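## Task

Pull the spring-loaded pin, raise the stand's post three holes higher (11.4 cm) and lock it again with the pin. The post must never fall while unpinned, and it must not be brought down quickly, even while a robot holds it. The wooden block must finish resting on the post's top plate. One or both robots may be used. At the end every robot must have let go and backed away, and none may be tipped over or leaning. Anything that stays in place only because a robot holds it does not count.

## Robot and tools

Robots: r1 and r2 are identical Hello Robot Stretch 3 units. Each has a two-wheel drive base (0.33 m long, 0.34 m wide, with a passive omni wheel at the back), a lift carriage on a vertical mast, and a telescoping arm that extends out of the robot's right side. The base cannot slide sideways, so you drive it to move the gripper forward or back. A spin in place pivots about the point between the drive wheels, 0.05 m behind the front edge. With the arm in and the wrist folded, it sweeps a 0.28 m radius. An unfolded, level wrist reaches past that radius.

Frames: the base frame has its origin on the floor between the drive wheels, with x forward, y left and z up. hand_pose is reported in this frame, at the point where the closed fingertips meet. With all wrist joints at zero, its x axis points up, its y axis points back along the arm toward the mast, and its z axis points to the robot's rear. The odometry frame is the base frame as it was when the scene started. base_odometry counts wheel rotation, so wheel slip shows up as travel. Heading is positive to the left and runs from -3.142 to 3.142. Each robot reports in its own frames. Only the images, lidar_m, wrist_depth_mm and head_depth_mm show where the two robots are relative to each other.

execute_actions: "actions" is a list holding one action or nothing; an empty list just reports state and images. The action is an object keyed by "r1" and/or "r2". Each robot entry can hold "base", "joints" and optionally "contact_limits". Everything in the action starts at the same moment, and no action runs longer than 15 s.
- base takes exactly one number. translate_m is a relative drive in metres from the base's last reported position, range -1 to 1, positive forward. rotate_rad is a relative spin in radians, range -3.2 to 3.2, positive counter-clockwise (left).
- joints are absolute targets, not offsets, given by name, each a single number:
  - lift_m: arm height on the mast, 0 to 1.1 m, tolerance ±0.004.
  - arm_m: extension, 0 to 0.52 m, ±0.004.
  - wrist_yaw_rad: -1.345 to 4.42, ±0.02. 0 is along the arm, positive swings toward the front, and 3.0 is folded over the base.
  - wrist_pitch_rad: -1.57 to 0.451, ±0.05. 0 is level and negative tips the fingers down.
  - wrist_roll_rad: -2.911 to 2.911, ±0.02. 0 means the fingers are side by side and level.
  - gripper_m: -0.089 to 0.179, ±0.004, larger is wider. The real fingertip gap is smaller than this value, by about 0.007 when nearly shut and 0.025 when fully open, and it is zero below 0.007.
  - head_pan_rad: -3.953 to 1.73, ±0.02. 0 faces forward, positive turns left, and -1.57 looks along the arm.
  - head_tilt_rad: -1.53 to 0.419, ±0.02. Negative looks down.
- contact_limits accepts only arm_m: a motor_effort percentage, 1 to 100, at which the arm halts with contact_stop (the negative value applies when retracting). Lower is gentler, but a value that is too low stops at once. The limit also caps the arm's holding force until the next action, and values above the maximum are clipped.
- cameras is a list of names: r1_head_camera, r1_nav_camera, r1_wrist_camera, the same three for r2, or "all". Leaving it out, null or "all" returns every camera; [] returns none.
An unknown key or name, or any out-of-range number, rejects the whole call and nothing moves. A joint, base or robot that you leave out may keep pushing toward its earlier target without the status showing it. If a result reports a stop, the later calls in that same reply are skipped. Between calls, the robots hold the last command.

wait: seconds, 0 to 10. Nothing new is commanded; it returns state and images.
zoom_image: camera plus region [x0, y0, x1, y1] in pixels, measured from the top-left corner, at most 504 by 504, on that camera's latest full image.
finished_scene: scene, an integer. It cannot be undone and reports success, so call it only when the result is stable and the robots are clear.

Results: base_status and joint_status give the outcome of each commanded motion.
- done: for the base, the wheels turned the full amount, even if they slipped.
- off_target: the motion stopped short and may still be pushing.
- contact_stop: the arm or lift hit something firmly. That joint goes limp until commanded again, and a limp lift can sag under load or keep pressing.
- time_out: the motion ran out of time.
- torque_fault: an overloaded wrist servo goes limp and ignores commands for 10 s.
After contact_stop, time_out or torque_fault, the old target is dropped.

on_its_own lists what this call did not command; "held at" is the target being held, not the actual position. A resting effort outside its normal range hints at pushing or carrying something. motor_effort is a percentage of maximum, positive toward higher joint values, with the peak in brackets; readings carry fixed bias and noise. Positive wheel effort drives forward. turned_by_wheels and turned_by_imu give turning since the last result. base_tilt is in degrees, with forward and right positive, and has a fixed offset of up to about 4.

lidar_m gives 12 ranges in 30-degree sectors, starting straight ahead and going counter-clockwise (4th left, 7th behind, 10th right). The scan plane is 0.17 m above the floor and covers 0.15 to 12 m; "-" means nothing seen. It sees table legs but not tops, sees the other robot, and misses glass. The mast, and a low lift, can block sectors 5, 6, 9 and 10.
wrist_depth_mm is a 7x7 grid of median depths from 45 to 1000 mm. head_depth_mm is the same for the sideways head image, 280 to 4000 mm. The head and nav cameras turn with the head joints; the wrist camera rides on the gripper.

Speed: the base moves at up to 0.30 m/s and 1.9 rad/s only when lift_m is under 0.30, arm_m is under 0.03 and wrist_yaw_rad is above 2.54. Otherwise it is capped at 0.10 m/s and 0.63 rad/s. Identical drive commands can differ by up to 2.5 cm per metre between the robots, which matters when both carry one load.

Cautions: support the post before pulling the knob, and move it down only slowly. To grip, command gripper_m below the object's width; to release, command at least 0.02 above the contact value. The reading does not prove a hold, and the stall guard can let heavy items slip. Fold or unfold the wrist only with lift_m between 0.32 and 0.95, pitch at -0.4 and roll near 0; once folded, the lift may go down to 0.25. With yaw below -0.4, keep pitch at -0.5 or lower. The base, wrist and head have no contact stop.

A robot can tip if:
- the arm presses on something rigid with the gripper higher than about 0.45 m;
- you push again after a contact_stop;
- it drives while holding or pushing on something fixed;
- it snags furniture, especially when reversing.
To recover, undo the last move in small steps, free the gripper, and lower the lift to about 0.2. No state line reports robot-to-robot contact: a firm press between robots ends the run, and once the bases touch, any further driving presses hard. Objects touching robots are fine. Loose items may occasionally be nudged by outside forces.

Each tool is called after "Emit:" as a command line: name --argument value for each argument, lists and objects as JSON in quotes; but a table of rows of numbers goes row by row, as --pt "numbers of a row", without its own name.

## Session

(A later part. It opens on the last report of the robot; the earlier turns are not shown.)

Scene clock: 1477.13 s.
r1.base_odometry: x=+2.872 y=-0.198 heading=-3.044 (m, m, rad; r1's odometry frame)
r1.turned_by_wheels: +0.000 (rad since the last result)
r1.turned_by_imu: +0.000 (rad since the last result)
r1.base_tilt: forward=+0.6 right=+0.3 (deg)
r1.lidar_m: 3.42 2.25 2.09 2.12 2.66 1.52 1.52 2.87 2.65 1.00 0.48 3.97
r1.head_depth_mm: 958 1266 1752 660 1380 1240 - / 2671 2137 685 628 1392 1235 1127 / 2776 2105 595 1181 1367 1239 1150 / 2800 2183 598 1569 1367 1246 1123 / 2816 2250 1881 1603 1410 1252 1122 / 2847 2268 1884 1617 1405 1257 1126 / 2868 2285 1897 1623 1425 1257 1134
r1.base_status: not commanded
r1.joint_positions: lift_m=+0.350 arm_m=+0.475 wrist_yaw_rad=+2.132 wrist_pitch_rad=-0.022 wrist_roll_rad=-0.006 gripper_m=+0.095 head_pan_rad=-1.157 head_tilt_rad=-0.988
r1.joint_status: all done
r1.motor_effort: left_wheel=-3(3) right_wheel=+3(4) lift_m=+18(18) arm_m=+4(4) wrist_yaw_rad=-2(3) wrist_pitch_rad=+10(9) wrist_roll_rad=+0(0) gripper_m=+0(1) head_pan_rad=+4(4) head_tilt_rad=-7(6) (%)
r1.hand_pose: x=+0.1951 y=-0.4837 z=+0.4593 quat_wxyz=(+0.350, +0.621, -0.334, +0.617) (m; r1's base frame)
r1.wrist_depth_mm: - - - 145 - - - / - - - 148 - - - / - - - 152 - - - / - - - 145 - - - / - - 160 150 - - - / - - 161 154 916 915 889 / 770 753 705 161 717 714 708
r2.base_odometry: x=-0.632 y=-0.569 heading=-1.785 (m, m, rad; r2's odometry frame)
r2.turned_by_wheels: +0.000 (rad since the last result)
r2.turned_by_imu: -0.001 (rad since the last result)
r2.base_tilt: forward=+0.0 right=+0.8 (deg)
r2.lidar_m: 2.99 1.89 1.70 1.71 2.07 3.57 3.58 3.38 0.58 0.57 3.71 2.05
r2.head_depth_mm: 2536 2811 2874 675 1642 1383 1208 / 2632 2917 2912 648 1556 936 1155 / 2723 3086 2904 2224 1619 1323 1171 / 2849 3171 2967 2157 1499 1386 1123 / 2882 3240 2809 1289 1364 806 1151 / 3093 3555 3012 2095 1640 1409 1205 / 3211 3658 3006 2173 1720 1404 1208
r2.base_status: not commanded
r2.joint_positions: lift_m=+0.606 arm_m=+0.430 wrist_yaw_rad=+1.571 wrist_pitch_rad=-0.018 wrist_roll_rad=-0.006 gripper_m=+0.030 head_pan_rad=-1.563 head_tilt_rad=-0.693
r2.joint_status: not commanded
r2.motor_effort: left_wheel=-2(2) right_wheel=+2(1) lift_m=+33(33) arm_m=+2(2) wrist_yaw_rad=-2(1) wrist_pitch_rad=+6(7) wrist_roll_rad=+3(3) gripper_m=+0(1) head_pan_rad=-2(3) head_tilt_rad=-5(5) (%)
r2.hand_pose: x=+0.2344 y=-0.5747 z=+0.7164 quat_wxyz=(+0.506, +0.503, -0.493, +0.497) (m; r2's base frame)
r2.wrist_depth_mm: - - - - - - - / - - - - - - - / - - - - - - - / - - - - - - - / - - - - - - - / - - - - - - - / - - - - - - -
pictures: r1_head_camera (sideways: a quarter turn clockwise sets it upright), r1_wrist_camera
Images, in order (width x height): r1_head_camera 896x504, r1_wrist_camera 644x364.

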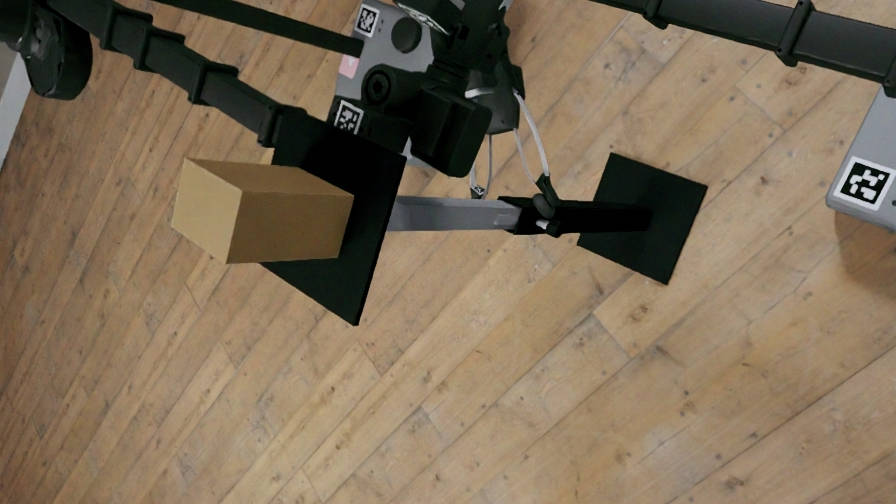

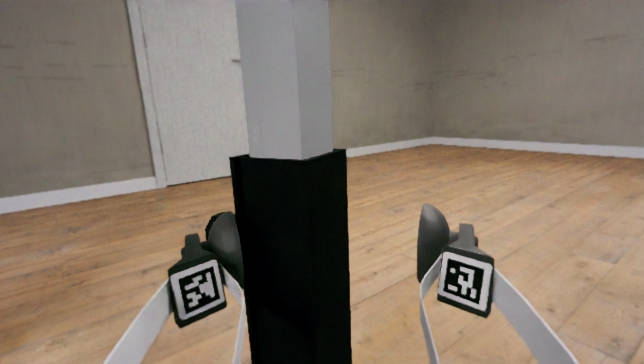

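Emit:
execute_actions --actions '[{"r1": {"base": {"translate_m": 0.004}, "joints": {"arm_m": 0.471}}}]' --cameras '[]'

Emit:
execute_actions --actions '[{"r1": {"joints": {"arm_m": 0.458}}}]' --cameras '["r1_wrist_camera", "r1_head_camera"]'

Emit:
zoom_image --camera "r1_head_camera" --region '[440, 150, 640, 290]'

Emit:
zoom_image --camera "r1_wrist_camera" --region '[160, 140, 460, 340]'

Scene clock: 1488.13 s.
r1.base_odometry: x=+2.868 y=-0.198 heading=-3.044 (m, m, rad; r1's odometry frame)
r1.turned_by_wheels: -0.001 (rad since the last result)
r1.turned_by_imu: -0.001 (rad since the last result)
r1.base_tilt: forward=+0.6 right=+0.3 (deg)
r1.lidar_m: 3.45 2.25 2.10 2.11 2.64 1.52 1.52 2.87 2.65 1.00 0.47 3.96
r1.head_depth_mm: 961 1251 1788 658 1383 1252 - / 2661 2137 651 629 1381 1237 1131 / 2788 2085 587 843 1367 1238 1148 / 2787 2232 597 1574 1377 1244 1119 / 2820 2249 1872 1605 1411 1250 1127 / 2846 2265 1880 1613 1411 1253 1131 / 2859 2278 1907 1627 1415 1262 1133
r1.base_status: done
r1.joint_positions: lift_m=+0.350 arm_m=+0.472 wrist_yaw_rad=+2.133 wrist_pitch_rad=-0.022 wrist_roll_rad=-0.006 gripper_m=+0.095 head_pan_rad=-1.157 head_tilt_rad=-0.988
r1.joint_status: all done
r1.motor_effort: left_wheel=-9(11) right_wheel=+13(13) lift_m=+19(18) arm_m=-6(6) wrist_yaw_rad=-4(4) wrist_pitch_rad=+10(9) wrist_roll_rad=+0(0) gripper_m=-1(1) head_pan_rad=+3(4) head_tilt_rad=-7(6) (%)
r1.hand_pose: x=+0.1950 y=-0.4803 z=+0.4592 quat_wxyz=(+0.350, +0.621, -0.334, +0.617) (m; r1's base frame)
r1.wrist_depth_mm: - - - 140 - - - / - - - 142 - - - / - - - 146 - - - / - - - 140 - - - / - - 155 144 - - - / - - 160 150 901 894 887 / 769 763 717 158 712 715 697
r2.base_odometry: x=-0.632 y=-0.569 heading=-1.785 (m, m, rad; r2's odometry frame)
r2.turned_by_wheels: +0.000 (rad since the last result)
r2.turned_by_imu: -0.001 (rad since the last result)
r2.base_tilt: forward=+0.0 right=+0.8 (deg)
r2.lidar_m: 3.00 1.89 1.70 1.71 2.08 3.57 3.58 3.37 0.58 0.57 3.71 2.05
r2.head_depth_mm: 2588 2843 2874 675 1630 1388 1211 / 2649 2958 2853 650 1534 1003 1158 / 2739 3140 2919 2213 1646 1364 1169 / 2829 3212 2930 2146 1438 1388 1123 / 2859 3248 2787 1292 1365 802 1148 / 3090 3478 2938 2084 1664 1414 1202 / 3211 3732 3004 2181 1712 1410 1209
r2.base_status: not commanded
r2.joint_positions: lift_m=+0.606 arm_m=+0.430 wrist_yaw_rad=+1.571 wrist_pitch_rad=-0.018 wrist_roll_rad=-0.006 gripper_m=+0.030 head_pan_rad=-1.563 head_tilt_rad=-0.693
r2.joint_status: not commanded
r2.motor_effort: left_wheel=-2(2) right_wheel=+2(2) lift_m=+33(33) arm_m=+2(2) wrist_yaw_rad=-1(1) wrist_pitch_rad=+7(6) wrist_roll_rad=+3(3) gripper_m=+0(0) head_pan_rad=-3(3) head_tilt_rad=-4(5) (%)
r2.hand_pose: x=+0.2344 y=-0.5747 z=+0.7164 quat_wxyz=(+0.506, +0.503, -0.493, +0.497) (m; r2's base frame)
r2.wrist_depth_mm: - - - - - - - / - - - - - - - / - - - - - - - / - - - - - - - / - - - - - - - / - - - - - - - / - - - - - - -
pictures: none
No camera images: the call's "cameras" was empty. Leave "cameras" out to get every camera's image.

Scene clock: 1489.03 s.
r1.base_odometry: x=+2.868 y=-0.198 heading=-3.045 (m, m, rad; r1's odometry frame)
r1.turned_by_wheels: -0.001 (rad since the last result)
r1.turned_by_imu: -0.002 (rad since the last result)
r1.base_tilt: forward=+0.6 right=+0.3 (deg)
r1.lidar_m: 3.44 2.26 2.09 2.11 2.65 1.52 1.52 2.88 2.65 1.00 0.48 3.97
r1.head_depth_mm: 961 1246 1745 659 1383 1251 - / 2645 2164 652 628 1378 1240 1125 / 2768 2089 586 1473 1369 1239 1145 / 2766 2179 598 1566 1374 1249 1119 / 2841 2254 1873 1608 1410 1250 1124 / 2870 2275 1883 1619 1406 1250 1127 / 2864 2281 1889 1621 1416 1264 1131
r1.base_status: not commanded
r1.joint_positions: lift_m=+0.350 arm_m=+0.459 wrist_yaw_rad=+2.133 wrist_pitch_rad=-0.024 wrist_roll_rad=-0.006 gripper_m=+0.095 head_pan_rad=-1.157 head_tilt_rad=-0.988
r1.joint_status: all done
r1.on_its_own: left_wheel is at rest, and its effort (-19) is outside its rest range (-18 to +18); right_wheel is at rest, and its effort (+31) is outside its rest range (-18 to +18)
r1.motor_effort: left_wheel=-19(20) right_wheel=+31(32) lift_m=+18(18) arm_m=-12(13) wrist_yaw_rad=-4(5) wrist_pitch_rad=+11(10) wrist_roll_rad=+0(0) gripper_m=+0(1) head_pan_rad=+4(3) head_tilt_rad=-7(7) (%)
r1.hand_pose: x=+0.1949 y=-0.4678 z=+0.4587 quat_wxyz=(+0.350, +0.621, -0.333, +0.617) (m; r1's base frame)
r1.wrist_depth_mm: - - - 126 - - - / - - - 131 - - - / - - - 135 - - - / - - - 134 - - - / - - 180 139 - - - / - - 886 146 889 906 881 / 765 758 705 152 719 696 722
r2.base_odometry: x=-0.632 y=-0.569 heading=-1.785 (m, m, rad; r2's odometry frame)
r2.turned_by_wheels: +0.000 (rad since the last result)
r2.turned_by_imu: +0.000 (rad since the last result)
r2.base_tilt: forward=+0.0 right=+0.8 (deg)
r2.lidar_m: 2.99 1.89 1.70 1.71 2.07 3.56 3.58 3.36 0.58 0.57 3.71 2.05
r2.head_depth_mm: 2601 2819 2842 675 1626 1397 1214 / 2670 2933 2867 649 1546 1003 1160 / 2745 3093 2907 2212 1634 1329 1174 / 2872 3213 2875 2160 1446 1380 1125 / 2901 3266 2845 1281 1359 809 1176 / 3105 3470 2934 2089 1643 1411 1199 / 3200 3672 3009 2184 1718 1415 1210
r2.base_status: not commanded
r2.joint_positions: lift_m=+0.606 arm_m=+0.430 wrist_yaw_rad=+1.571 wrist_pitch_rad=-0.018 wrist_roll_rad=-0.006 gripper_m=+0.030 head_pan_rad=-1.563 head_tilt_rad=-0.693
r2.joint_status: not commanded
r2.motor_effort: left_wheel=-2(2) right_wheel=+2(1) lift_m=+33(33) arm_m=+3(3) wrist_yaw_rad=-2(1) wrist_pitch_rad=+7(6) wrist_roll_rad=+3(3) gripper_m=+0(0) head_pan_rad=-2(2) head_tilt_rad=-4(4) (%)
r2.hand_pose: x=+0.2344 y=-0.5747 z=+0.7164 quat_wxyz=(+0.506, +0.503, -0.493, +0.497) (m; r2's base frame)
r2.wrist_depth_mm: - - - - - - - / - - - - - - - / - - - - - - - / - - - - - - - / - - - - - - - / - - - - - - - / - - - - - - -
pictures: r1_head_camera (sideways: a quarter turn clockwise sets it upright), r1_wrist_camera
Images, in order (width x height): r1_head_camera 896x504, r1_wrist_camera 644x364.

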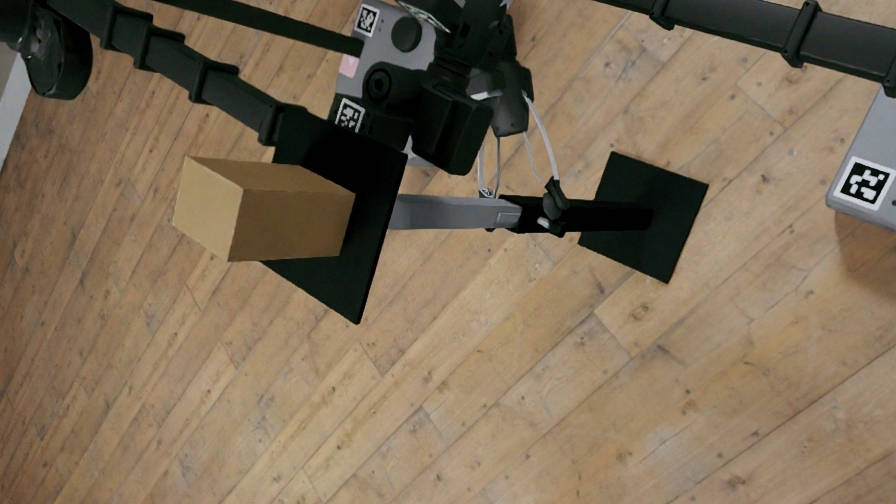

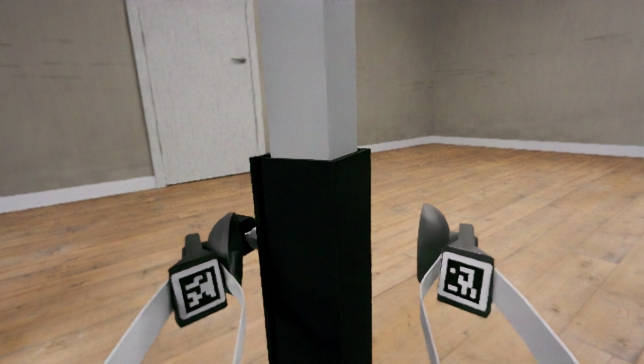

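Region (440, 150, 640, 290) of r1_head_camera's 896x504 image, scaled by 2.520, with more detail than that image has; it fills the top 353 rows of this view, and the rest is white.

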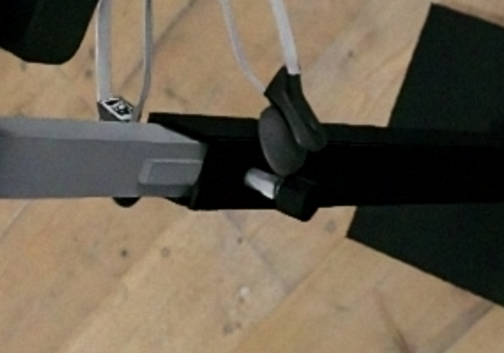

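Region (160, 140, 460, 340) of r1_wrist_camera's 644x364 image, scaled by 1.680.

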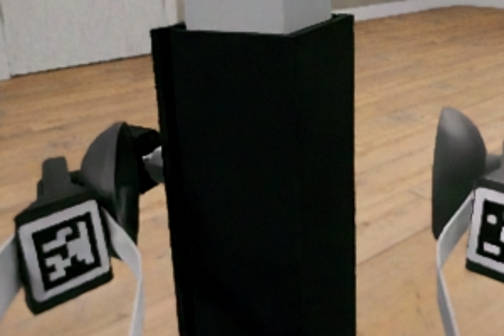

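Emit:
execute_actions --actions '[{"r1": {"joints": {"arm_m": 0.448}}}]' --cameras '["r1_wrist_camera", "r1_head_camera"]'

Emit:
zoom_image --camera "r1_head_camera" --region '[440, 150, 640, 290]'

Emit:
zoom_image --camera "r1_wrist_camera" --region '[160, 140, 460, 340]'

Scene clock: 1498.73 s.
r1.base_odometry: x=+2.868 y=-0.198 heading=-3.045 (m, m, rad; r1's odometry frame)
r1.turned_by_wheels: +0.001 (rad since the last result)
r1.turned_by_imu: -0.030 (rad since the last result)
r1.base_tilt: forward=+0.6 right=+0.3 (deg)
r1.lidar_m: 3.60 2.29 2.10 2.11 2.59 2.76 1.52 2.92 2.65 1.00 0.47 3.96
r1.head_depth_mm: 956 1286 1779 649 1382 1250 - / 2539 2019 683 629 1375 1233 1128 / 2749 2141 594 751 1374 1242 1146 / 2766 2158 586 1534 1350 1244 1120 / 2796 2240 1821 1604 1408 1246 1127 / 2819 2249 1880 1615 1410 1256 1126 / 2838 2290 1893 1621 1419 1262 1129
r1.base_status: not commanded
r1.joint_positions: lift_m=+0.350 arm_m=+0.449 wrist_yaw_rad=+2.116 wrist_pitch_rad=-0.023 wrist_roll_rad=-0.006 gripper_m=+0.095 head_pan_rad=-1.155 head_tilt_rad=-0.990
r1.joint_status: all done
r1.on_its_own: right_wheel is at rest, and its effort (+19) is outside its rest range (-18 to +18); wrist_yaw_rad is at rest, and its effort (+17) is outside its rest range (-12 to +12)
r1.motor_effort: left_wheel=-12(40) right_wheel=+19(37) lift_m=+18(18) arm_m=-9(15) wrist_yaw_rad=+17(17) wrist_pitch_rad=+10(11) wrist_roll_rad=+0(0) gripper_m=+4(4) head_pan_rad=+3(4) head_tilt_rad=-5(7) (%)
r1.hand_pose: x=+0.1972 y=-0.4612 z=+0.4588 quat_wxyz=(+0.356, +0.618, -0.338, +0.614) (m; r1's base frame)
r1.wrist_depth_mm: - - - 130 - - - / - - - 137 - - - / - - - 141 - - - / - - - 139 - - - / - - - 145 - - - / - - 877 153 867 909 884 / 771 756 765 158 692 719 706
r2.base_odometry: x=-0.632 y=-0.569 heading=-1.785 (m, m, rad; r2's odometry frame)
r2.turned_by_wheels: +0.000 (rad since the last result)
r2.turned_by_imu: -0.002 (rad since the last result)
r2.base_tilt: forward=+0.1 right=+0.8 (deg)
r2.lidar_m: 2.99 1.89 1.70 1.71 2.08 3.57 3.59 3.37 0.58 0.57 3.70 2.05
r2.head_depth_mm: 2567 2812 2837 674 1627 1382 1209 / 2612 3001 2863 652 1539 1001 1156 / 2746 3092 2888 2234 1644 1331 1166 / 2838 3234 2938 2138 1430 853 1174 / 2847 3258 2712 1291 1371 847 1173 / 3076 3538 2984 2092 1654 1411 1199 / 3188 3666 3001 2188 1719 1415 1205
r2.base_status: not commanded
r2.joint_positions: lift_m=+0.606 arm_m=+0.430 wrist_yaw_rad=+1.571 wrist_pitch_rad=-0.018 wrist_roll_rad=-0.006 gripper_m=+0.030 head_pan_rad=-1.563 head_tilt_rad=-0.693
r2.joint_status: not commanded
r2.motor_effort: left_wheel=-2(2) right_wheel=+1(2) lift_m=+33(33) arm_m=+2(3) wrist_yaw_rad=-1(2) wrist_pitch_rad=+7(6) wrist_roll_rad=+3(3) gripper_m=+0(0) head_pan_rad=-3(2) head_tilt_rad=-5(5) (%)
r2.hand_pose: x=+0.2344 y=-0.5747 z=+0.7164 quat_wxyz=(+0.506, +0.503, -0.493, +0.497) (m; r2's base frame)
r2.wrist_depth_mm: - - - - - - - / - - - - - - - / - - - - - - - / - - - - - - - / - - - - - - - / - - - - - - - / - - - - - - -
pictures: r1_head_camera (sideways: a quarter turn clockwise sets it upright), r1_wrist_camera
Images, in order (width x height): r1_head_camera 896x504, r1_wrist_camera 644x364.

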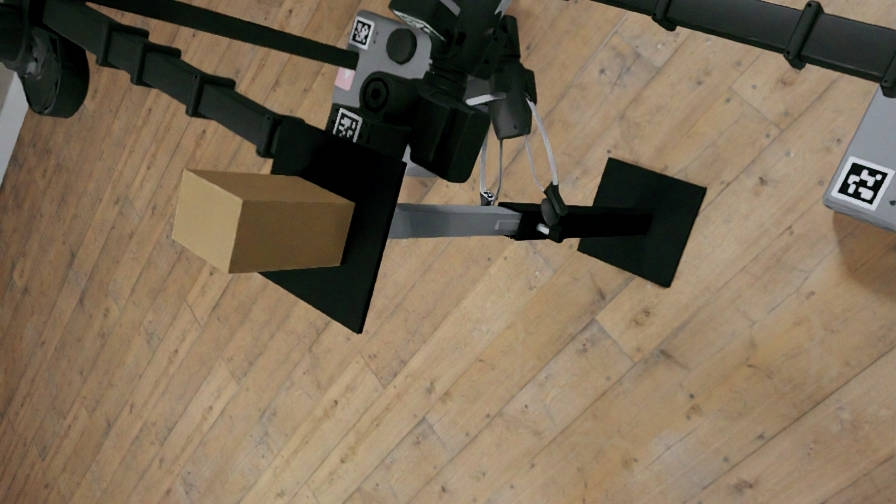

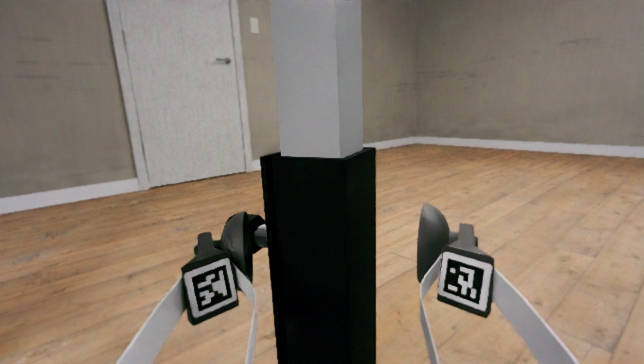

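Region (440, 150, 640, 290) of r1_head_camera's 896x504 image, scaled by 2.520, with more detail than that image has; it fills the top 353 rows of this view, and the rest is white.

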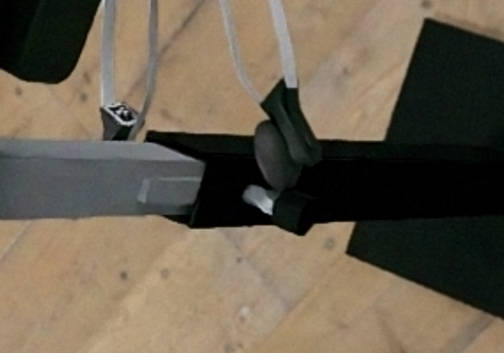

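Region (160, 140, 460, 340) of r1_wrist_camera's 644x364 image, scaled by 1.680.

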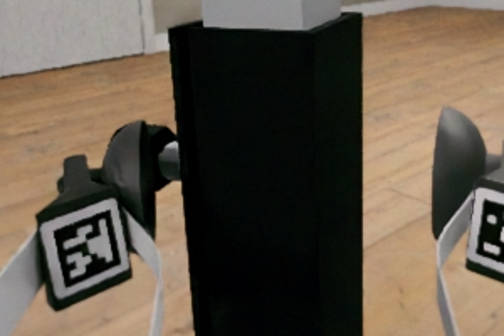

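Emit:
execute_actions --actions '[{"r1": {"joints": {"arm_m": 0.478}}, "r2": {"joints": {"wrist_yaw_rad": 3.0}}}]' --cameras '[]'

Emit:
execute_actions --actions '[{"r1": {"base": {"translate_m": -0.08}}}]' --cameras '[]'

Emit:
execute_actions --actions '[{"r1": {"base": {"translate_m": -0.178}, "joints": {"arm_m": 0.0}}}]' --cameras '[]'

Emit:
execute_actions --actions '[{"r1": {"base": {"rotate_rad": 1.601}, "joints": {"head_pan_rad": -2.2, "head_tilt_rad": -0.9}}}]' --cameras '["r1_head_camera", "r1_nav_camera", "r2_nav_camera"]'

Scene clock: 1620.47 s.
r1.base_odometry: x=+2.868 y=-0.198 heading=-3.044 (m, m, rad; r1's odometry frame)
r1.turned_by_wheels: +0.001 (rad since the last result)
r1.turned_by_imu: +0.001 (rad since the last result)
r1.base_tilt: forward=+0.6 right=+0.2 (deg)
r1.lidar_m: 3.58 2.28 2.09 2.11 2.59 2.75 1.52 2.92 2.65 1.00 0.48 3.96
r1.head_depth_mm: 954 1272 1395 700 1387 1239 1090 / 2550 2017 673 635 1383 1232 1125 / 2768 2155 595 1493 1366 1240 1151 / 2769 2167 584 1559 1355 1243 1120 / 2795 2245 1833 1612 1402 1249 1121 / 2817 2271 1892 1614 1412 1253 1130 / 2836 2277 1891 1619 1420 1257 1131
r1.base_status: not commanded
r1.joint_positions: lift_m=+0.350 arm_m=+0.478 wrist_yaw_rad=+2.128 wrist_pitch_rad=-0.023 wrist_roll_rad=-0.006 gripper_m=+0.095 head_pan_rad=-1.155 head_tilt_rad=-0.990
r1.joint_status: all done
r1.motor_effort: left_wheel=+0(12) right_wheel=+0(20) lift_m=+18(18) arm_m=+4(8) wrist_yaw_rad=+2(18) wrist_pitch_rad=+10(10) wrist_roll_rad=+0(0) gripper_m=+0(4) head_pan_rad=+3(3) head_tilt_rad=-5(5) (%)
r1.hand_pose: x=+0.1956 y=-0.4876 z=+0.4589 quat_wxyz=(+0.352, +0.620, -0.335, +0.616) (m; r1's base frame)
r1.wrist_depth_mm: - - 147 - - - - / - - - - - - - / - - - - - - - / - - 162 165 - - - / - - 164 169 - - - / - - 170 174 908 929 869 / 781 763 710 179 742 708 696
r2.base_odometry: x=-0.632 y=-0.569 heading=-1.785 (m, m, rad; r2's odometry frame)
r2.turned_by_wheels: +0.000 (rad since the last result)
r2.turned_by_imu: -0.001 (rad since the last result)
r2.base_tilt: forward=+0.0 right=+0.8 (deg)
r2.lidar_m: 2.99 1.89 1.70 1.72 2.08 3.57 3.59 3.39 0.58 0.57 3.70 2.05
r2.head_depth_mm: 2573 2821 2884 675 1634 1384 1214 / 2650 2947 2926 650 1541 973 1154 / 2742 3129 2887 2227 1637 1359 1160 / 2841 3242 2935 2156 1468 1399 1119 / 2877 3270 2664 1290 1369 845 1154 / 3071 3542 2947 2076 1702 1413 1205 / 3194 3655 2956 2181 1721 1413 1206
r2.base_status: not commanded
r2.joint_positions: lift_m=+0.606 arm_m=+0.430 wrist_yaw_rad=+2.998 wrist_pitch_rad=-0.018 wrist_roll_rad=-0.006 gripper_m=+0.030 head_pan_rad=-1.563 head_tilt_rad=-0.693
r2.joint_status: all done
r2.motor_effort: left_wheel=-2(2) right_wheel=+2(2) lift_m=+32(33) arm_m=+3(2) wrist_yaw_rad=+1(2) wrist_pitch_rad=+6(6) wrist_roll_rad=+3(3) gripper_m=-1(0) head_pan_rad=-2(3) head_tilt_rad=-4(5) (%)
r2.hand_pose: x=+0.0153 y=-0.3215 z=+0.7164 quat_wxyz=(+0.058, +0.703, -0.044, +0.707) (m; r2's base frame)
r2.wrist_depth_mm: - - - - - - - / - - - - - - - / - - - - - - - / - - - - - - - / - - - - - - - / - - - - - - - / - - - - - - -
pictures: none
No camera images: the call's "cameras" was empty. Leave "cameras" out to get every camera's image.

Scene clock: 1622.40 s.
r1.base_odometry: x=+2.948 y=-0.190 heading=-3.044 (m, m, rad; r1's odometry frame)
r1.turned_by_wheels: +0.000 (rad since the last result)
r1.turned_by_imu: +0.000 (rad since the last result)
r1.base_tilt: forward=+0.6 right=+0.3 (deg)
r1.lidar_m: 3.64 2.31 2.12 2.14 2.63 1.44 1.45 2.89 2.63 1.01 0.51 4.04
r1.head_depth_mm: 1005 2060 1787 1620 1383 1241 1094 / 979 2076 1393 1408 1380 1234 1128 / 2668 2029 684 1100 1370 1239 1148 / 2756 2150 625 1538 1321 1243 1121 / 2802 557 615 1583 1406 1248 1127 / 2827 2257 1802 1609 1414 1251 1127 / 2862 2260 1888 1617 1415 1256 1133
r1.base_status: done
r1.joint_positions: lift_m=+0.350 arm_m=+0.478 wrist_yaw_rad=+2.128 wrist_pitch_rad=-0.023 wrist_roll_rad=-0.006 gripper_m=+0.095 head_pan_rad=-1.155 head_tilt_rad=-0.990
r1.joint_status: not commanded
r1.motor_effort: left_wheel=+1(4) right_wheel=-1(4) lift_m=+18(18) arm_m=+4(4) wrist_yaw_rad=+2(2) wrist_pitch_rad=+10(10) wrist_roll_rad=+0(0) gripper_m=+0(0) head_pan_rad=+3(3) head_tilt_rad=-5(5) (%)
r1.hand_pose: x=+0.1956 y=-0.4876 z=+0.4589 quat_wxyz=(+0.352, +0.620, -0.335, +0.616) (m; r1's base frame)
r1.wrist_depth_mm: - - - 209 - - - / - - - 218 - - - / - - - 224 - - - / - - - 231 - - - / - - - 239 - - - / - - 946 254 875 918 867 / 760 749 742 262 708 706 702
r2.base_odometry: x=-0.632 y=-0.569 heading=-1.785 (m, m, rad; r2's odometry frame)
r2.turned_by_wheels: +0.000 (rad since the last result)
r2.turned_by_imu: -0.001 (rad since the last result)
r2.base_tilt: forward=+0.0 right=+0.8 (deg)
r2.lidar_m: 2.99 1.89 1.70 1.71 2.08 3.57 3.58 3.36 0.58 0.57 3.70 2.04
r2.head_depth_mm: 2576 2826 2860 676 1630 1390 1207 / 2639 2982 2854 648 1547 1002 1155 / 2725 3093 2928 2208 1640 1409 1168 / 2866 3192 2946 2113 1610 1404 1199 / 2942 3332 2697 1937 1490 1387 1126 / 2970 3535 2940 1297 1405 830 1154 / 3307 3651 2969 2186 1714 1418 1208
r2.base_status: not commanded
r2.joint_positions: lift_m=+0.606 arm_m=+0.430 wrist_yaw_rad=+2.998 wrist_pitch_rad=-0.018 wrist_roll_rad=-0.006 gripper_m=+0.030 head_pan_rad=-1.563 head_tilt_rad=-0.693
r2.joint_status: not commanded
r2.motor_effort: left_wheel=-2(2) right_wheel=+2(2) lift_m=+32(33) arm_m=+2(3) wrist_yaw_rad=+2(2) wrist_pitch_rad=+7(6) wrist_roll_rad=+3(3) gripper_m=+0(0) head_pan_rad=-2(2) head_tilt_rad=-5(5) (%)
r2.hand_pose: x=+0.0153 y=-0.3215 z=+0.7164 quat_wxyz=(+0.058, +0.703, -0.044, +0.707) (m; r2's base frame)
r2.wrist_depth_mm: - - - - - - - / - - - - - - - / - - - - - - - / - - - - - - - / - - - - - - - / - - - - - - - / - - - - - - -
pictures: none
No camera images: the call's "cameras" was empty. Leave "cameras" out to get every camera's image.

Scene clock: 1627.10 s.
r1.base_odometry: x=+3.125 y=-0.173 heading=-3.044 (m, m, rad; r1's odometry frame)
r1.turned_by_wheels: +0.000 (rad since the last result)
r1.turned_by_imu: -0.001 (rad since the last result)
r1.base_tilt: forward=+0.6 right=+0.2 (deg)
r1.lidar_m: 3.73 2.38 2.19 2.20 2.71 1.27 1.28 2.82 2.56 1.05 0.62 0.62
r1.head_depth_mm: 2613 2182 1826 1565 1384 1231 1121 / 2570 2203 1838 1581 1386 1235 - / 1040 2107 1570 1505 1392 1245 - / 1041 2169 1513 1532 1396 1244 1149 / 2813 2048 706 1566 1356 1250 1115 / 2844 2254 702 1074 1398 1248 1127 / 2868 610 1767 1616 1418 1257 1132
r1.base_status: done
r1.joint_positions: lift_m=+0.350 arm_m=+0.002 wrist_yaw_rad=+2.129 wrist_pitch_rad=-0.023 wrist_roll_rad=-0.006 gripper_m=+0.095 head_pan_rad=-1.155 head_tilt_rad=-0.990
r1.joint_status: all done
joint sent to its limit — the command would take r1.arm_m past its lower limit, so that joint was sent only as far as its limit.
r1.motor_effort: left_wheel=+1(3) right_wheel=+0(3) lift_m=+18(18) arm_m=-3(3) wrist_yaw_rad=+1(2) wrist_pitch_rad=+10(10) wrist_roll_rad=+0(0) gripper_m=+0(0) head_pan_rad=+3(3) head_tilt_rad=-6(6) (%)
r1.hand_pose: x=+0.1955 y=-0.0116 z=+0.4589 quat_wxyz=(+0.352, +0.620, -0.334, +0.616) (m; r1's base frame)
r1.wrist_depth_mm: - - - - - - - / - - - - - - - / - - - - - - - / - - - - - - - / - - - - - - - / - - 925 926 890 919 882 / 768 788 754 737 724 707 717
r2.base_odometry: x=-0.632 y=-0.569 heading=-1.785 (m, m, rad; r2's odometry frame)
r2.turned_by_wheels: +0.000 (rad since the last result)
r2.turned_by_imu: -0.001 (rad since the last result)
r2.base_tilt: forward=+0.0 right=+0.8 (deg)
r2.lidar_m: 3.00 1.89 1.70 1.72 2.07 3.56 3.59 3.39 0.58 0.57 1.04 2.05
r2.head_depth_mm: 2558 2849 2835 675 1621 1388 1215 / 2630 2945 2901 652 1547 1003 1157 / 2788 3070 2898 2231 1642 1398 1170 / 2857 3157 2940 2160 1694 1405 1201 / 2974 3353 3023 2173 1657 1410 1197 / 3142 3524 2978 1448 1410 1396 1197 / 3126 3455 2799 1258 1568 1420 1202
r2.base_status: not commanded
r2.joint_positions: lift_m=+0.606 arm_m=+0.430 wrist_yaw_rad=+2.998 wrist_pitch_rad=-0.018 wrist_roll_rad=-0.006 gripper_m=+0.030 head_pan_rad=-1.563 head_tilt_rad=-0.693
r2.joint_status: not commanded
r2.motor_effort: left_wheel=-2(2) right_wheel=+2(2) lift_m=+32(33) arm_m=+3(3) wrist_yaw_rad=+1(1) wrist_pitch_rad=+6(7) wrist_roll_rad=+3(3) gripper_m=+0(0) head_pan_rad=-3(2) head_tilt_rad=-4(5) (%)
r2.hand_pose: x=+0.0153 y=-0.3215 z=+0.7164 quat_wxyz=(+0.058, +0.703, -0.044, +0.707) (m; r2's base frame)
r2.wrist_depth_mm: - - - - - - - / - - - - - - - / - - - - - - - / - - - - - - - / - - - - - - - / - - - - - - - / - - - - - - -
pictures: none
No camera images: the call's "cameras" was empty. Leave "cameras" out to get every camera's image.

Scene clock: 1630.63 s.
r1.base_odometry: x=+3.125 y=-0.173 heading=-1.443 (m, m, rad; r1's odometry frame)
r1.turned_by_wheels: +1.601 (rad since the last result)
r1.turned_by_imu: +1.605 (rad since the last result)
r1.base_tilt: forward=+0.6 right=+0.3 (deg)
r1.lidar_m: 2.21 2.80 1.27 4.11 2.77 2.56 1.04 0.62 4.21 3.52 2.33 2.18
r1.head_depth_mm: 3396 2365 686 686 1446 1272 1128 / 3412 659 689 1598 1426 1274 1146 / 3467 2586 1940 1708 1435 1280 1174 / 3494 2610 2058 1719 1466 1279 1174 / 3533 2631 2088 1727 1475 1288 1176 / 3545 2631 2097 1739 1482 1290 1148 / 3599 2652 2105 1743 1488 1298 1150
r1.base_status: done
r1.joint_positions: lift_m=+0.350 arm_m=+0.002 wrist_yaw_rad=+2.129 wrist_pitch_rad=-0.023 wrist_roll_rad=-0.006 gripper_m=+0.095 head_pan_rad=-2.193 head_tilt_rad=-0.902
r1.joint_status: all done
r1.motor_effort: left_wheel=-2(5) right_wheel=+2(5) lift_m=+18(18) arm_m=-3(3) wrist_yaw_rad=+2(2) wrist_pitch_rad=+10(10) wrist_roll_rad=+0(0) gripper_m=+0(0) head_pan_rad=-3(43) head_tilt_rad=+1(13) (%)
r1.hand_pose: x=+0.1955 y=-0.0116 z=+0.4589 quat_wxyz=(+0.352, +0.620, -0.334, +0.616) (m; r1's base frame)
r1.wrist_depth_mm: - - - - - - - / - - - - - - - / - - - - - - - / - - - - - - - / - - - - - - - / - - 923 935 893 924 895 / 779 744 738 744 718 706 696
r2.base_odometry: x=-0.632 y=-0.569 heading=-1.785 (m, m, rad; r2's odometry frame)
r2.turned_by_wheels: +0.000 (rad since the last result)
r2.turned_by_imu: -0.001 (rad since the last result)
r2.base_tilt: forward=+0.1 right=+0.8 (deg)
r2.lidar_m: 2.99 1.89 1.71 1.71 2.07 3.57 3.58 3.40 0.58 0.57 1.03 2.04
r2.head_depth_mm: 2574 2825 2854 675 1629 1396 1215 / 2670 2980 2894 650 1547 1004 1160 / 2729 3112 2895 2231 1642 1391 1165 / 2848 3169 2948 2159 1711 1406 1198 / 2948 3371 2957 1943 1490 1339 1201 / 3099 3516 2965 2173 1466 1343 1210 / 3205 3709 2987 1113 1568 1412 1206
r2.base_status: not commanded
r2.joint_positions: lift_m=+0.606 arm_m=+0.430 wrist_yaw_rad=+2.998 wrist_pitch_rad=-0.018 wrist_roll_rad=-0.006 gripper_m=+0.030 head_pan_rad=-1.563 head_tilt_rad=-0.693
r2.joint_status: not commanded
r2.motor_effort: left_wheel=-2(2) right_wheel=+2(2) lift_m=+33(33) arm_m=+2(3) wrist_yaw_rad=+1(2) wrist_pitch_rad=+7(6) wrist_roll_rad=+3(3) gripper_m=+0(0) head_pan_rad=-3(2) head_tilt_rad=-5(5) (%)
r2.hand_pose: x=+0.0153 y=-0.3215 z=+0.7164 quat_wxyz=(+0.058, +0.703, -0.044, +0.707) (m; r2's base frame)
r2.wrist_depth_mm: - - - - - - - / - - - - - - - / - - - - - - - / - - - - - - - / - - - - - - - / - - - - - - - / - - - - - - -
pictures: r1_head_camera (sideways: a quarter turn clockwise sets it upright), r1_nav_camera (sideways: a quarter turn counterclockwise sets it upright), r2_nav_camera (sideways: a quarter turn counterclockwise sets it upright)
Images, in order (width x height): r1_head_camera 896x504, r1_nav_camera 672x504, r2_nav_camera 672x504.

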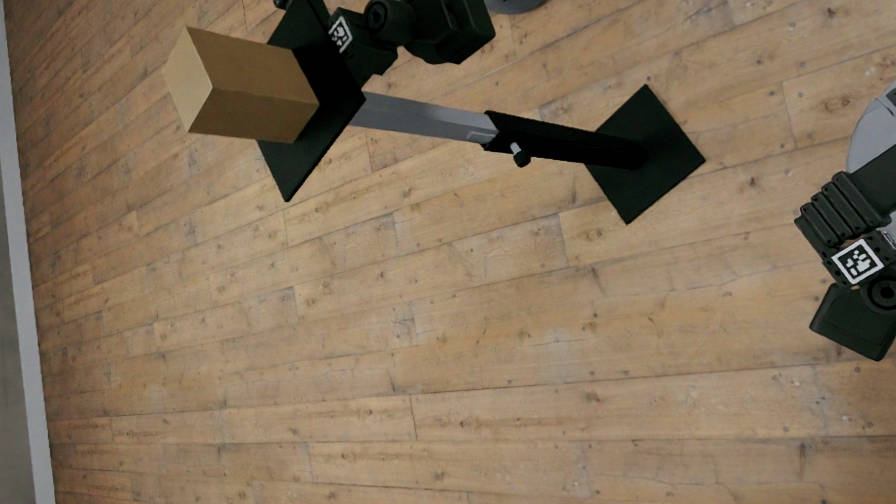

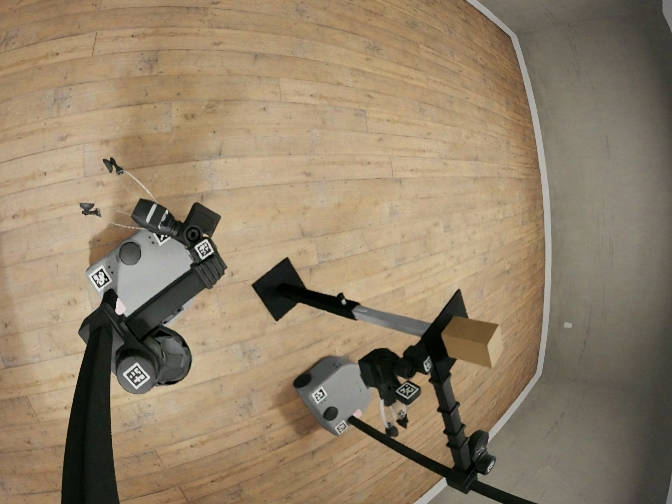

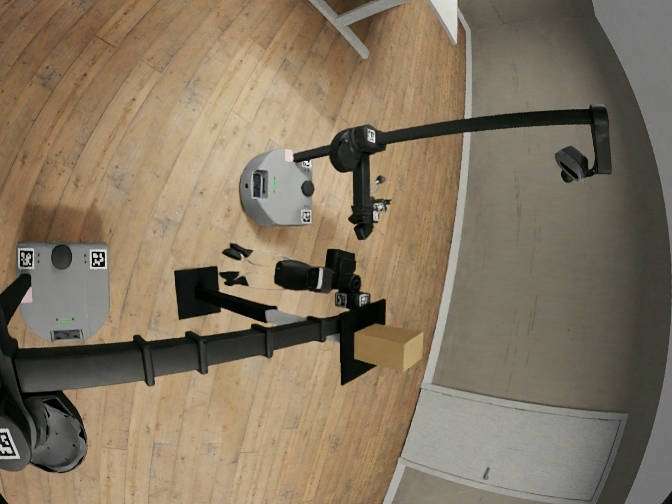

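Emit:
execute_actions --actions '[{"r1": {"base": {"translate_m": -0.603}, "joints": {"wrist_yaw_rad": 1.0, "head_pan_rad": -1.2, "head_tilt_rad": -1.05}}}]' --cameras '[]'

Emit:
execute_actions --actions '[{"r1": {"joints": {"wrist_yaw_rad": 0.562}}}]' --cameras '["r1_wrist_camera", "r1_head_camera", "r1_nav_camera"]'

Scene clock: 1660.77 s.
r1.base_odometry: x=+3.048 y=+0.425 heading=-1.443 (m, m, rad; r1's odometry frame)
r1.turned_by_wheels: +0.000 (rad since the last result)
r1.turned_by_imu: -0.004 (rad since the last result)
r1.base_tilt: forward=+0.6 right=+0.2 (deg)
r1.lidar_m: 2.77 3.47 1.56 3.26 2.17 2.00 2.03 0.47 3.96 0.43 0.43 2.74
r1.head_depth_mm: 2449 2031 1737 1441 1346 1193 1091 / 2461 1993 586 583 588 1236 - / 2480 498 546 595 1002 1246 - / 2498 2074 583 569 1315 1231 1122 / 2517 2087 1779 1557 1356 1232 1118 / 2546 2094 1787 1556 1383 1236 1120 / 2581 2104 1792 1563 1384 1244 1127
r1.base_status: done
r1.joint_positions: lift_m=+0.350 arm_m=+0.002 wrist_yaw_rad=+1.003 wrist_pitch_rad=-0.023 wrist_roll_rad=-0.006 gripper_m=+0.095 head_pan_rad=-1.207 head_tilt_rad=-1.037
r1.joint_status: all done
r1.motor_effort: left_wheel=-2(6) right_wheel=+2(2) lift_m=+18(19) arm_m=-3(3) wrist_yaw_rad=-5(4) wrist_pitch_rad=+10(10) wrist_roll_rad=+0(0) gripper_m=+0(0) head_pan_rad=+4(45) head_tilt_rad=-7(23) (%)
r1.hand_pose: x=+0.1941 y=-0.2845 z=+0.4589 quat_wxyz=(+0.626, +0.346, -0.614, +0.334) (m; r1's base frame)
r1.wrist_depth_mm: - - - - - - 167 / - - - - - - 170 / - - - - - - 172 / - - - - - - 173 / - - - - - - 176 / - - 915 894 900 516 184 / 768 748 757 737 707 699 191
r2.base_odometry: x=-0.632 y=-0.569 heading=-1.785 (m, m, rad; r2's odometry frame)
r2.turned_by_wheels: +0.000 (rad since the last result)
r2.turned_by_imu: -0.003 (rad since the last result)
r2.base_tilt: forward=+0.0 right=+0.8 (deg)
r2.lidar_m: 3.00 1.89 1.70 1.71 2.08 3.56 3.59 3.37 0.58 0.57 0.48 0.52
r2.head_depth_mm: 2555 2832 2878 679 1628 1395 1205 / 2622 2992 2898 650 1541 1007 1154 / 2735 3066 2936 2176 1645 1399 1166 / 2873 3206 2926 2163 1700 1399 1198 / 2957 3364 2929 2139 1716 1386 747 / 3087 3481 2924 2168 1714 1407 677 / 3243 3703 2994 2163 1713 1410 680
r2.base_status: not commanded
r2.joint_positions: lift_m=+0.606 arm_m=+0.430 wrist_yaw_rad=+2.998 wrist_pitch_rad=-0.018 wrist_roll_rad=-0.006 gripper_m=+0.030 head_pan_rad=-1.563 head_tilt_rad=-0.693
r2.joint_status: not commanded
r2.motor_effort: left_wheel=-2(2) right_wheel=+2(2) lift_m=+32(33) arm_m=+2(3) wrist_yaw_rad=+1(2) wrist_pitch_rad=+7(6) wrist_roll_rad=+3(3) gripper_m=+0(1) head_pan_rad=-2(2) head_tilt_rad=-4(5) (%)
r2.hand_pose: x=+0.0153 y=-0.3215 z=+0.7164 quat_wxyz=(+0.058, +0.703, -0.044, +0.707) (m; r2's base frame)
r2.wrist_depth_mm: - - - - - - - / - - - - - - - / - - - - - - - / - - - - - - - / - - - - - - - / - - - - - - - / - - - - - - 331
pictures: none
No camera images: the call's "cameras" was empty. Leave "cameras" out to get every camera's image.

Scene clock: 1661.87 s.
r1.base_odometry: x=+3.048 y=+0.425 heading=-1.443 (m, m, rad; r1's odometry frame)
r1.turned_by_wheels: +0.000 (rad since the last result)
r1.turned_by_imu: +0.000 (rad since the last result)
r1.base_tilt: forward=+0.6 right=+0.3 (deg)
r1.lidar_m: 2.77 3.48 1.56 3.23 2.17 2.00 2.03 0.47 3.97 0.43 0.43 2.74
r1.head_depth_mm: 2458 2032 1741 1443 1349 1195 1096 / 2465 1992 588 584 588 1217 - / 2490 497 546 594 980 1245 - / 2508 2077 582 569 1312 1227 1125 / 2530 2084 1766 1547 1357 1232 1118 / 2553 2087 1793 1557 1378 1233 1123 / 2584 2109 1804 1555 1387 1242 1121
r1.base_status: not commanded
r1.joint_positions: lift_m=+0.350 arm_m=+0.002 wrist_yaw_rad=+0.565 wrist_pitch_rad=-0.023 wrist_roll_rad=-0.006 gripper_m=+0.095 head_pan_rad=-1.207 head_tilt_rad=-1.037
r1.joint_status: all done
r1.motor_effort: left_wheel=-1(2) right_wheel=+2(2) lift_m=+18(18) arm_m=-3(3) wrist_yaw_rad=-5(4) wrist_pitch_rad=+10(10) wrist_roll_rad=+0(0) gripper_m=+0(1) head_pan_rad=+4(4) head_tilt_rad=-8(6) (%)
r1.hand_pose: x=+0.1155 y=-0.3628 z=+0.4589 quat_wxyz=(+0.684, +0.205, -0.674, +0.190) (m; r1's base frame)
r1.wrist_depth_mm: - - - - - - - / - - - - - - - / - - - - - - - / - - - 223 - - - / - - - 254 - - - / - - 935 853 824 895 883 / 780 749 724 687 692 702 718
r2.base_odometry: x=-0.632 y=-0.569 heading=-1.785 (m, m, rad; r2's odometry frame)
r2.turned_by_wheels: +0.000 (rad since the last result)
r2.turned_by_imu: +0.000 (rad since the last result)
r2.base_tilt: forward=+0.0 right=+0.8 (deg)
r2.lidar_m: 3.00 1.89 1.70 1.71 2.07 3.56 3.58 3.39 0.58 0.57 0.48 0.52
r2.head_depth_mm: 2557 2837 2862 675 1633 1391 1214 / 2633 2951 2858 649 1556 1003 1159 / 2745 3084 2930 2213 1639 1398 1159 / 2872 3205 2941 2161 1697 1409 1192 / 2962 3358 2950 2153 1694 1404 800 / 3091 3520 2976 2171 1709 1418 680 / 3213 3721 3010 2190 1724 1416 680
r2.base_status: not commanded
r2.joint_positions: lift_m=+0.606 arm_m=+0.430 wrist_yaw_rad=+2.998 wrist_pitch_rad=-0.018 wrist_roll_rad=-0.006 gripper_m=+0.030 head_pan_rad=-1.563 head_tilt_rad=-0.693
r2.joint_status: not commanded
r2.motor_effort: left_wheel=-2(2) right_wheel=+2(2) lift_m=+33(33) arm_m=+2(3) wrist_yaw_rad=+1(1) wrist_pitch_rad=+7(7) wrist_roll_rad=+3(3) gripper_m=+0(0) head_pan_rad=-3(2) head_tilt_rad=-4(5) (%)
r2.hand_pose: x=+0.0153 y=-0.3215 z=+0.7164 quat_wxyz=(+0.058, +0.703, -0.044, +0.707) (m; r2's base frame)
r2.wrist_depth_mm: - - - - - - - / - - - - - - - / - - - - - - - / - - - - - - - / - - - - - - - / - - - - - - - / - - - - - - 332
pictures: r1_head_camera (sideways: a quarter turn clockwise sets it upright), r1_nav_camera (sideways: a quarter turn counterclockwise sets it upright), r1_wrist_camera
Images, in order (width x height): r1_head_camera 896x504, r1_nav_camera 672x504, r1_wrist_camera 644x364.

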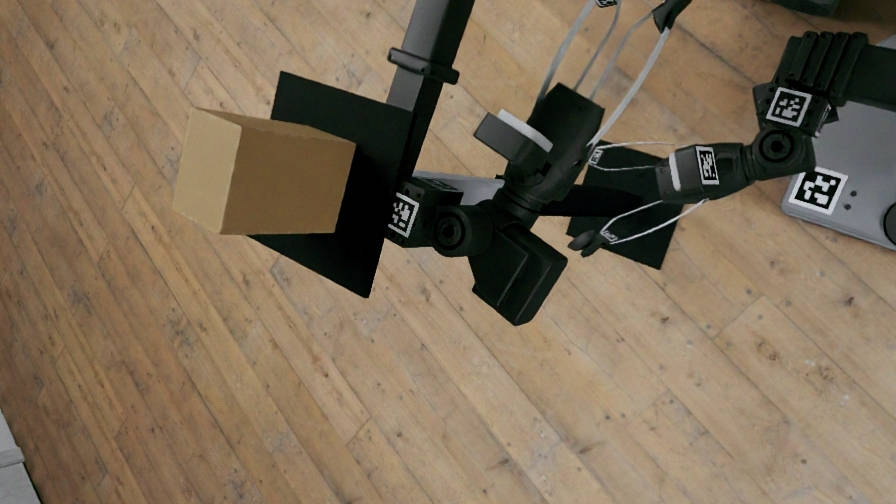

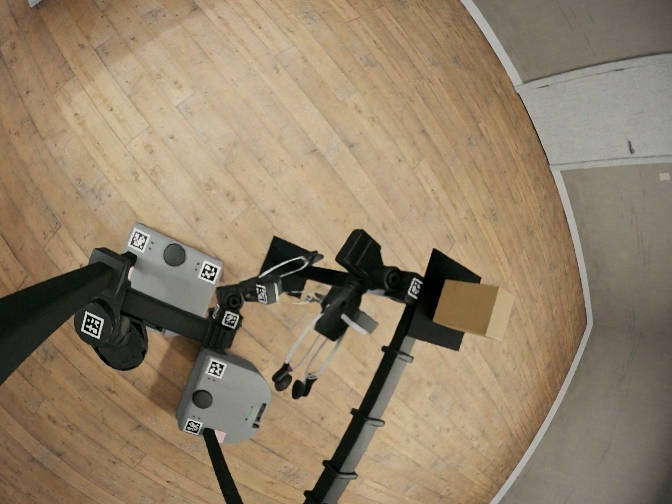

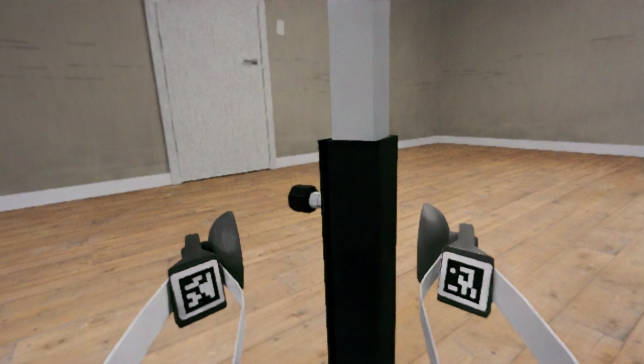

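Emit:
execute_actions --actions '[{"r1": {"base": {"translate_m": -0.005}, "joints": {"arm_m": 0.062}}}]' --cameras '["r1_wrist_camera"]'

Emit:
zoom_image --camera "r1_wrist_camera" --region '[160, 140, 460, 340]'

Scene clock: 1675.13 s.
r1.base_odometry: x=+3.047 y=+0.430 heading=-1.443 (m, m, rad; r1's odometry frame)
r1.turned_by_wheels: +0.000 (rad since the last result)
r1.turned_by_imu: +0.000 (rad since the last result)
r1.base_tilt: forward=+0.6 right=+0.3 (deg)
r1.lidar_m: 2.78 3.50 1.56 3.24 2.16 2.00 2.02 0.47 3.96 0.43 0.43 2.75
r1.head_depth_mm: 2448 2031 1748 1440 1351 1210 1088 / 2458 2045 600 583 598 1252 1137 / 2490 498 546 610 605 1207 - / 2506 2067 580 573 1318 1227 1124 / 2504 2091 1783 1546 1347 1233 1116 / 2558 2101 1787 1556 1383 1240 1120 / 2575 2129 1798 1558 1382 1241 1125
r1.base_status: done
r1.joint_positions: lift_m=+0.350 arm_m=+0.062 wrist_yaw_rad=+0.564 wrist_pitch_rad=-0.023 wrist_roll_rad=-0.006 gripper_m=+0.095 head_pan_rad=-1.207 head_tilt_rad=-1.037
r1.joint_status: all done
r1.motor_effort: left_wheel=-1(6) right_wheel=+2(3) lift_m=+18(18) arm_m=+4(6) wrist_yaw_rad=-3(4) wrist_pitch_rad=+10(10) wrist_roll_rad=+0(0) gripper_m=+0(0) head_pan_rad=+3(4) head_tilt_rad=-7(7) (%)
r1.hand_pose: x=+0.1152 y=-0.4227 z=+0.4589 quat_wxyz=(+0.684, +0.204, -0.674, +0.189) (m; r1's base frame)
r1.wrist_depth_mm: - - - 152 - - - / - - - 157 - - - / - - - 162 - - - / - - - 163 - - - / - - - 169 - - - / - - 860 175 893 910 905 / 776 763 711 185 715 711 705
r2.base_odometry: x=-0.632 y=-0.569 heading=-1.785 (m, m, rad; r2's odometry frame)
r2.turned_by_wheels: +0.000 (rad since the last result)
r2.turned_by_imu: -0.001 (rad since the last result)
r2.base_tilt: forward=+0.0 right=+0.8 (deg)
r2.lidar_m: 2.99 1.88 1.70 1.71 2.08 3.56 3.60 3.36 0.58 0.57 0.48 0.52
r2.head_depth_mm: 2566 2858 2908 674 1629 1398 1209 / 2652 2931 2857 648 1551 971 1160 / 2748 3091 2922 2219 1639 1365 1163 / 2838 3192 2895 2151 1693 1395 1137 / 3021 3343 2917 2154 1707 1401 690 / 3088 3586 2986 2178 1717 1412 678 / 3198 3777 2984 2161 1732 1423 680
r2.base_status: not commanded
r2.joint_positions: lift_m=+0.606 arm_m=+0.430 wrist_yaw_rad=+2.998 wrist_pitch_rad=-0.018 wrist_roll_rad=-0.006 gripper_m=+0.030 head_pan_rad=-1.563 head_tilt_rad=-0.693
r2.joint_status: not commanded
r2.motor_effort: left_wheel=-2(2) right_wheel=+2(2) lift_m=+33(33) arm_m=+2(3) wrist_yaw_rad=+1(2) wrist_pitch_rad=+7(7) wrist_roll_rad=+3(3) gripper_m=+1(0) head_pan_rad=-2(2) head_tilt_rad=-5(5) (%)
r2.hand_pose: x=+0.0153 y=-0.3215 z=+0.7164 quat_wxyz=(+0.058, +0.703, -0.044, +0.707) (m; r2's base frame)
r2.wrist_depth_mm: - - - - - - - / - - - - - - - / - - - - - - - / - - - - - - - / - - - - - - - / - - - - - - - / - - - - - - 327
pictures: r1_wrist_camera
Images, in order (width x height): r1_wrist_camera 644x364.

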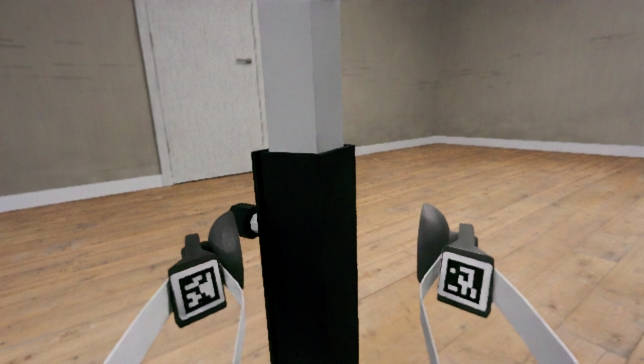

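Region (160, 140, 460, 340) of r1_wrist_camera's 644x364 image, scaled by 1.680.

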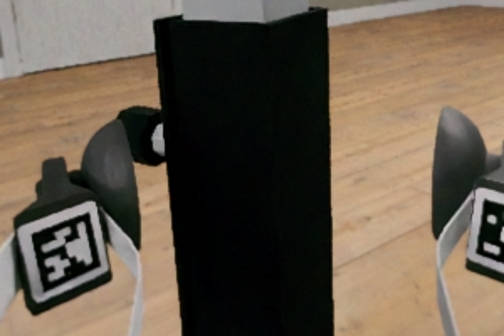

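Emit:
execute_actions --actions '[{"r1": {"base": {"translate_m": 0.005}, "joints": {"arm_m": 0.0815}}}]' --cameras '["r1_wrist_camera"]'

Emit:
zoom_image --camera "r1_wrist_camera" --region '[160, 140, 460, 340]'

Scene clock: 1687.00 s.
r1.base_odometry: x=+3.048 y=+0.425 heading=-1.443 (m, m, rad; r1's odometry frame)
r1.turned_by_wheels: +0.000 (rad since the last result)
r1.turned_by_imu: +0.000 (rad since the last result)
r1.base_tilt: forward=+0.7 right=+0.3 (deg)
r1.lidar_m: 2.77 3.49 1.56 3.25 2.16 2.01 2.03 0.47 3.97 0.43 0.43 2.74
r1.head_depth_mm: 2449 2027 1734 1447 1351 1211 1085 / 2471 1992 587 583 584 1254 1140 / 2486 498 546 594 602 1221 - / 2489 2067 583 569 1313 1226 1125 / 2542 2089 1780 1558 1353 1237 1113 / 2536 2096 1789 1562 1382 1233 1122 / 2568 2117 1796 1568 1389 1243 1125
r1.base_status: done
r1.joint_positions: lift_m=+0.350 arm_m=+0.081 wrist_yaw_rad=+0.564 wrist_pitch_rad=-0.023 wrist_roll_rad=-0.006 gripper_m=+0.095 head_pan_rad=-1.207 head_tilt_rad=-1.037
r1.joint_status: all done
r1.motor_effort: left_wheel=-1(3) right_wheel=+2(4) lift_m=+18(19) arm_m=+4(5) wrist_yaw_rad=-3(3) wrist_pitch_rad=+10(10) wrist_roll_rad=+0(0) gripper_m=+0(0) head_pan_rad=+4(4) head_tilt_rad=-8(7) (%)
r1.hand_pose: x=+0.1152 y=-0.4422 z=+0.4589 quat_wxyz=(+0.684, +0.204, -0.674, +0.189) (m; r1's base frame)
r1.wrist_depth_mm: - - - 143 - - - / - - - 146 - - - / - - - 149 - - - / - - - 143 - - - / - - 159 148 - - - / - - 162 152 914 893 885 / 758 770 690 162 717 707 709
r2.base_odometry: x=-0.632 y=-0.569 heading=-1.785 (m, m, rad; r2's odometry frame)
r2.turned_by_wheels: +0.000 (rad since the last result)
r2.turned_by_imu: -0.001 (rad since the last result)
r2.base_tilt: forward=+0.0 right=+0.8 (deg)
r2.lidar_m: 2.99 1.89 1.70 1.71 2.08 3.57 3.59 3.37 0.58 0.57 0.48 0.52
r2.head_depth_mm: 2535 2817 2874 675 1626 1392 1209 / 2675 2915 2907 650 1542 941 1152 / 2737 3041 2889 2229 1641 1349 1166 / 2850 3188 2923 2141 1685 1396 1123 / 2959 3332 2974 2140 1711 1405 723 / 3090 3531 2965 2177 1705 1418 687 / 3212 3719 2987 2170 1710 1409 680
r2.base_status: not commanded
r2.joint_positions: lift_m=+0.606 arm_m=+0.430 wrist_yaw_rad=+2.998 wrist_pitch_rad=-0.018 wrist_roll_rad=-0.006 gripper_m=+0.030 head_pan_rad=-1.563 head_tilt_rad=-0.693
r2.joint_status: not commanded
r2.motor_effort: left_wheel=-2(2) right_wheel=+1(2) lift_m=+33(33) arm_m=+2(3) wrist_yaw_rad=+2(2) wrist_pitch_rad=+7(6) wrist_roll_rad=+3(3) gripper_m=+0(0) head_pan_rad=-3(2) head_tilt_rad=-5(5) (%)
r2.hand_pose: x=+0.0153 y=-0.3215 z=+0.7164 quat_wxyz=(+0.058, +0.703, -0.044, +0.707) (m; r2's base frame)
r2.wrist_depth_mm: - - - - - - - / - - - - - - - / - - - - - - - / - - - - - - - / - - - - - - - / - - - - - - - / - - - - - - 325
pictures: r1_wrist_camera
Images, in order (width x height): r1_wrist_camera 644x364.

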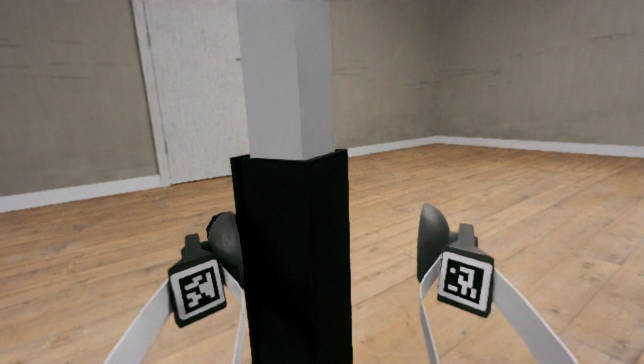

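Region (160, 140, 460, 340) of r1_wrist_camera's 644x364 image, scaled by 1.680.

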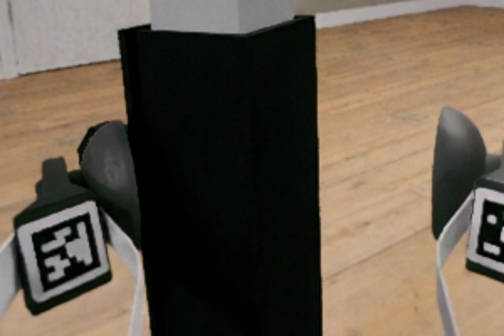

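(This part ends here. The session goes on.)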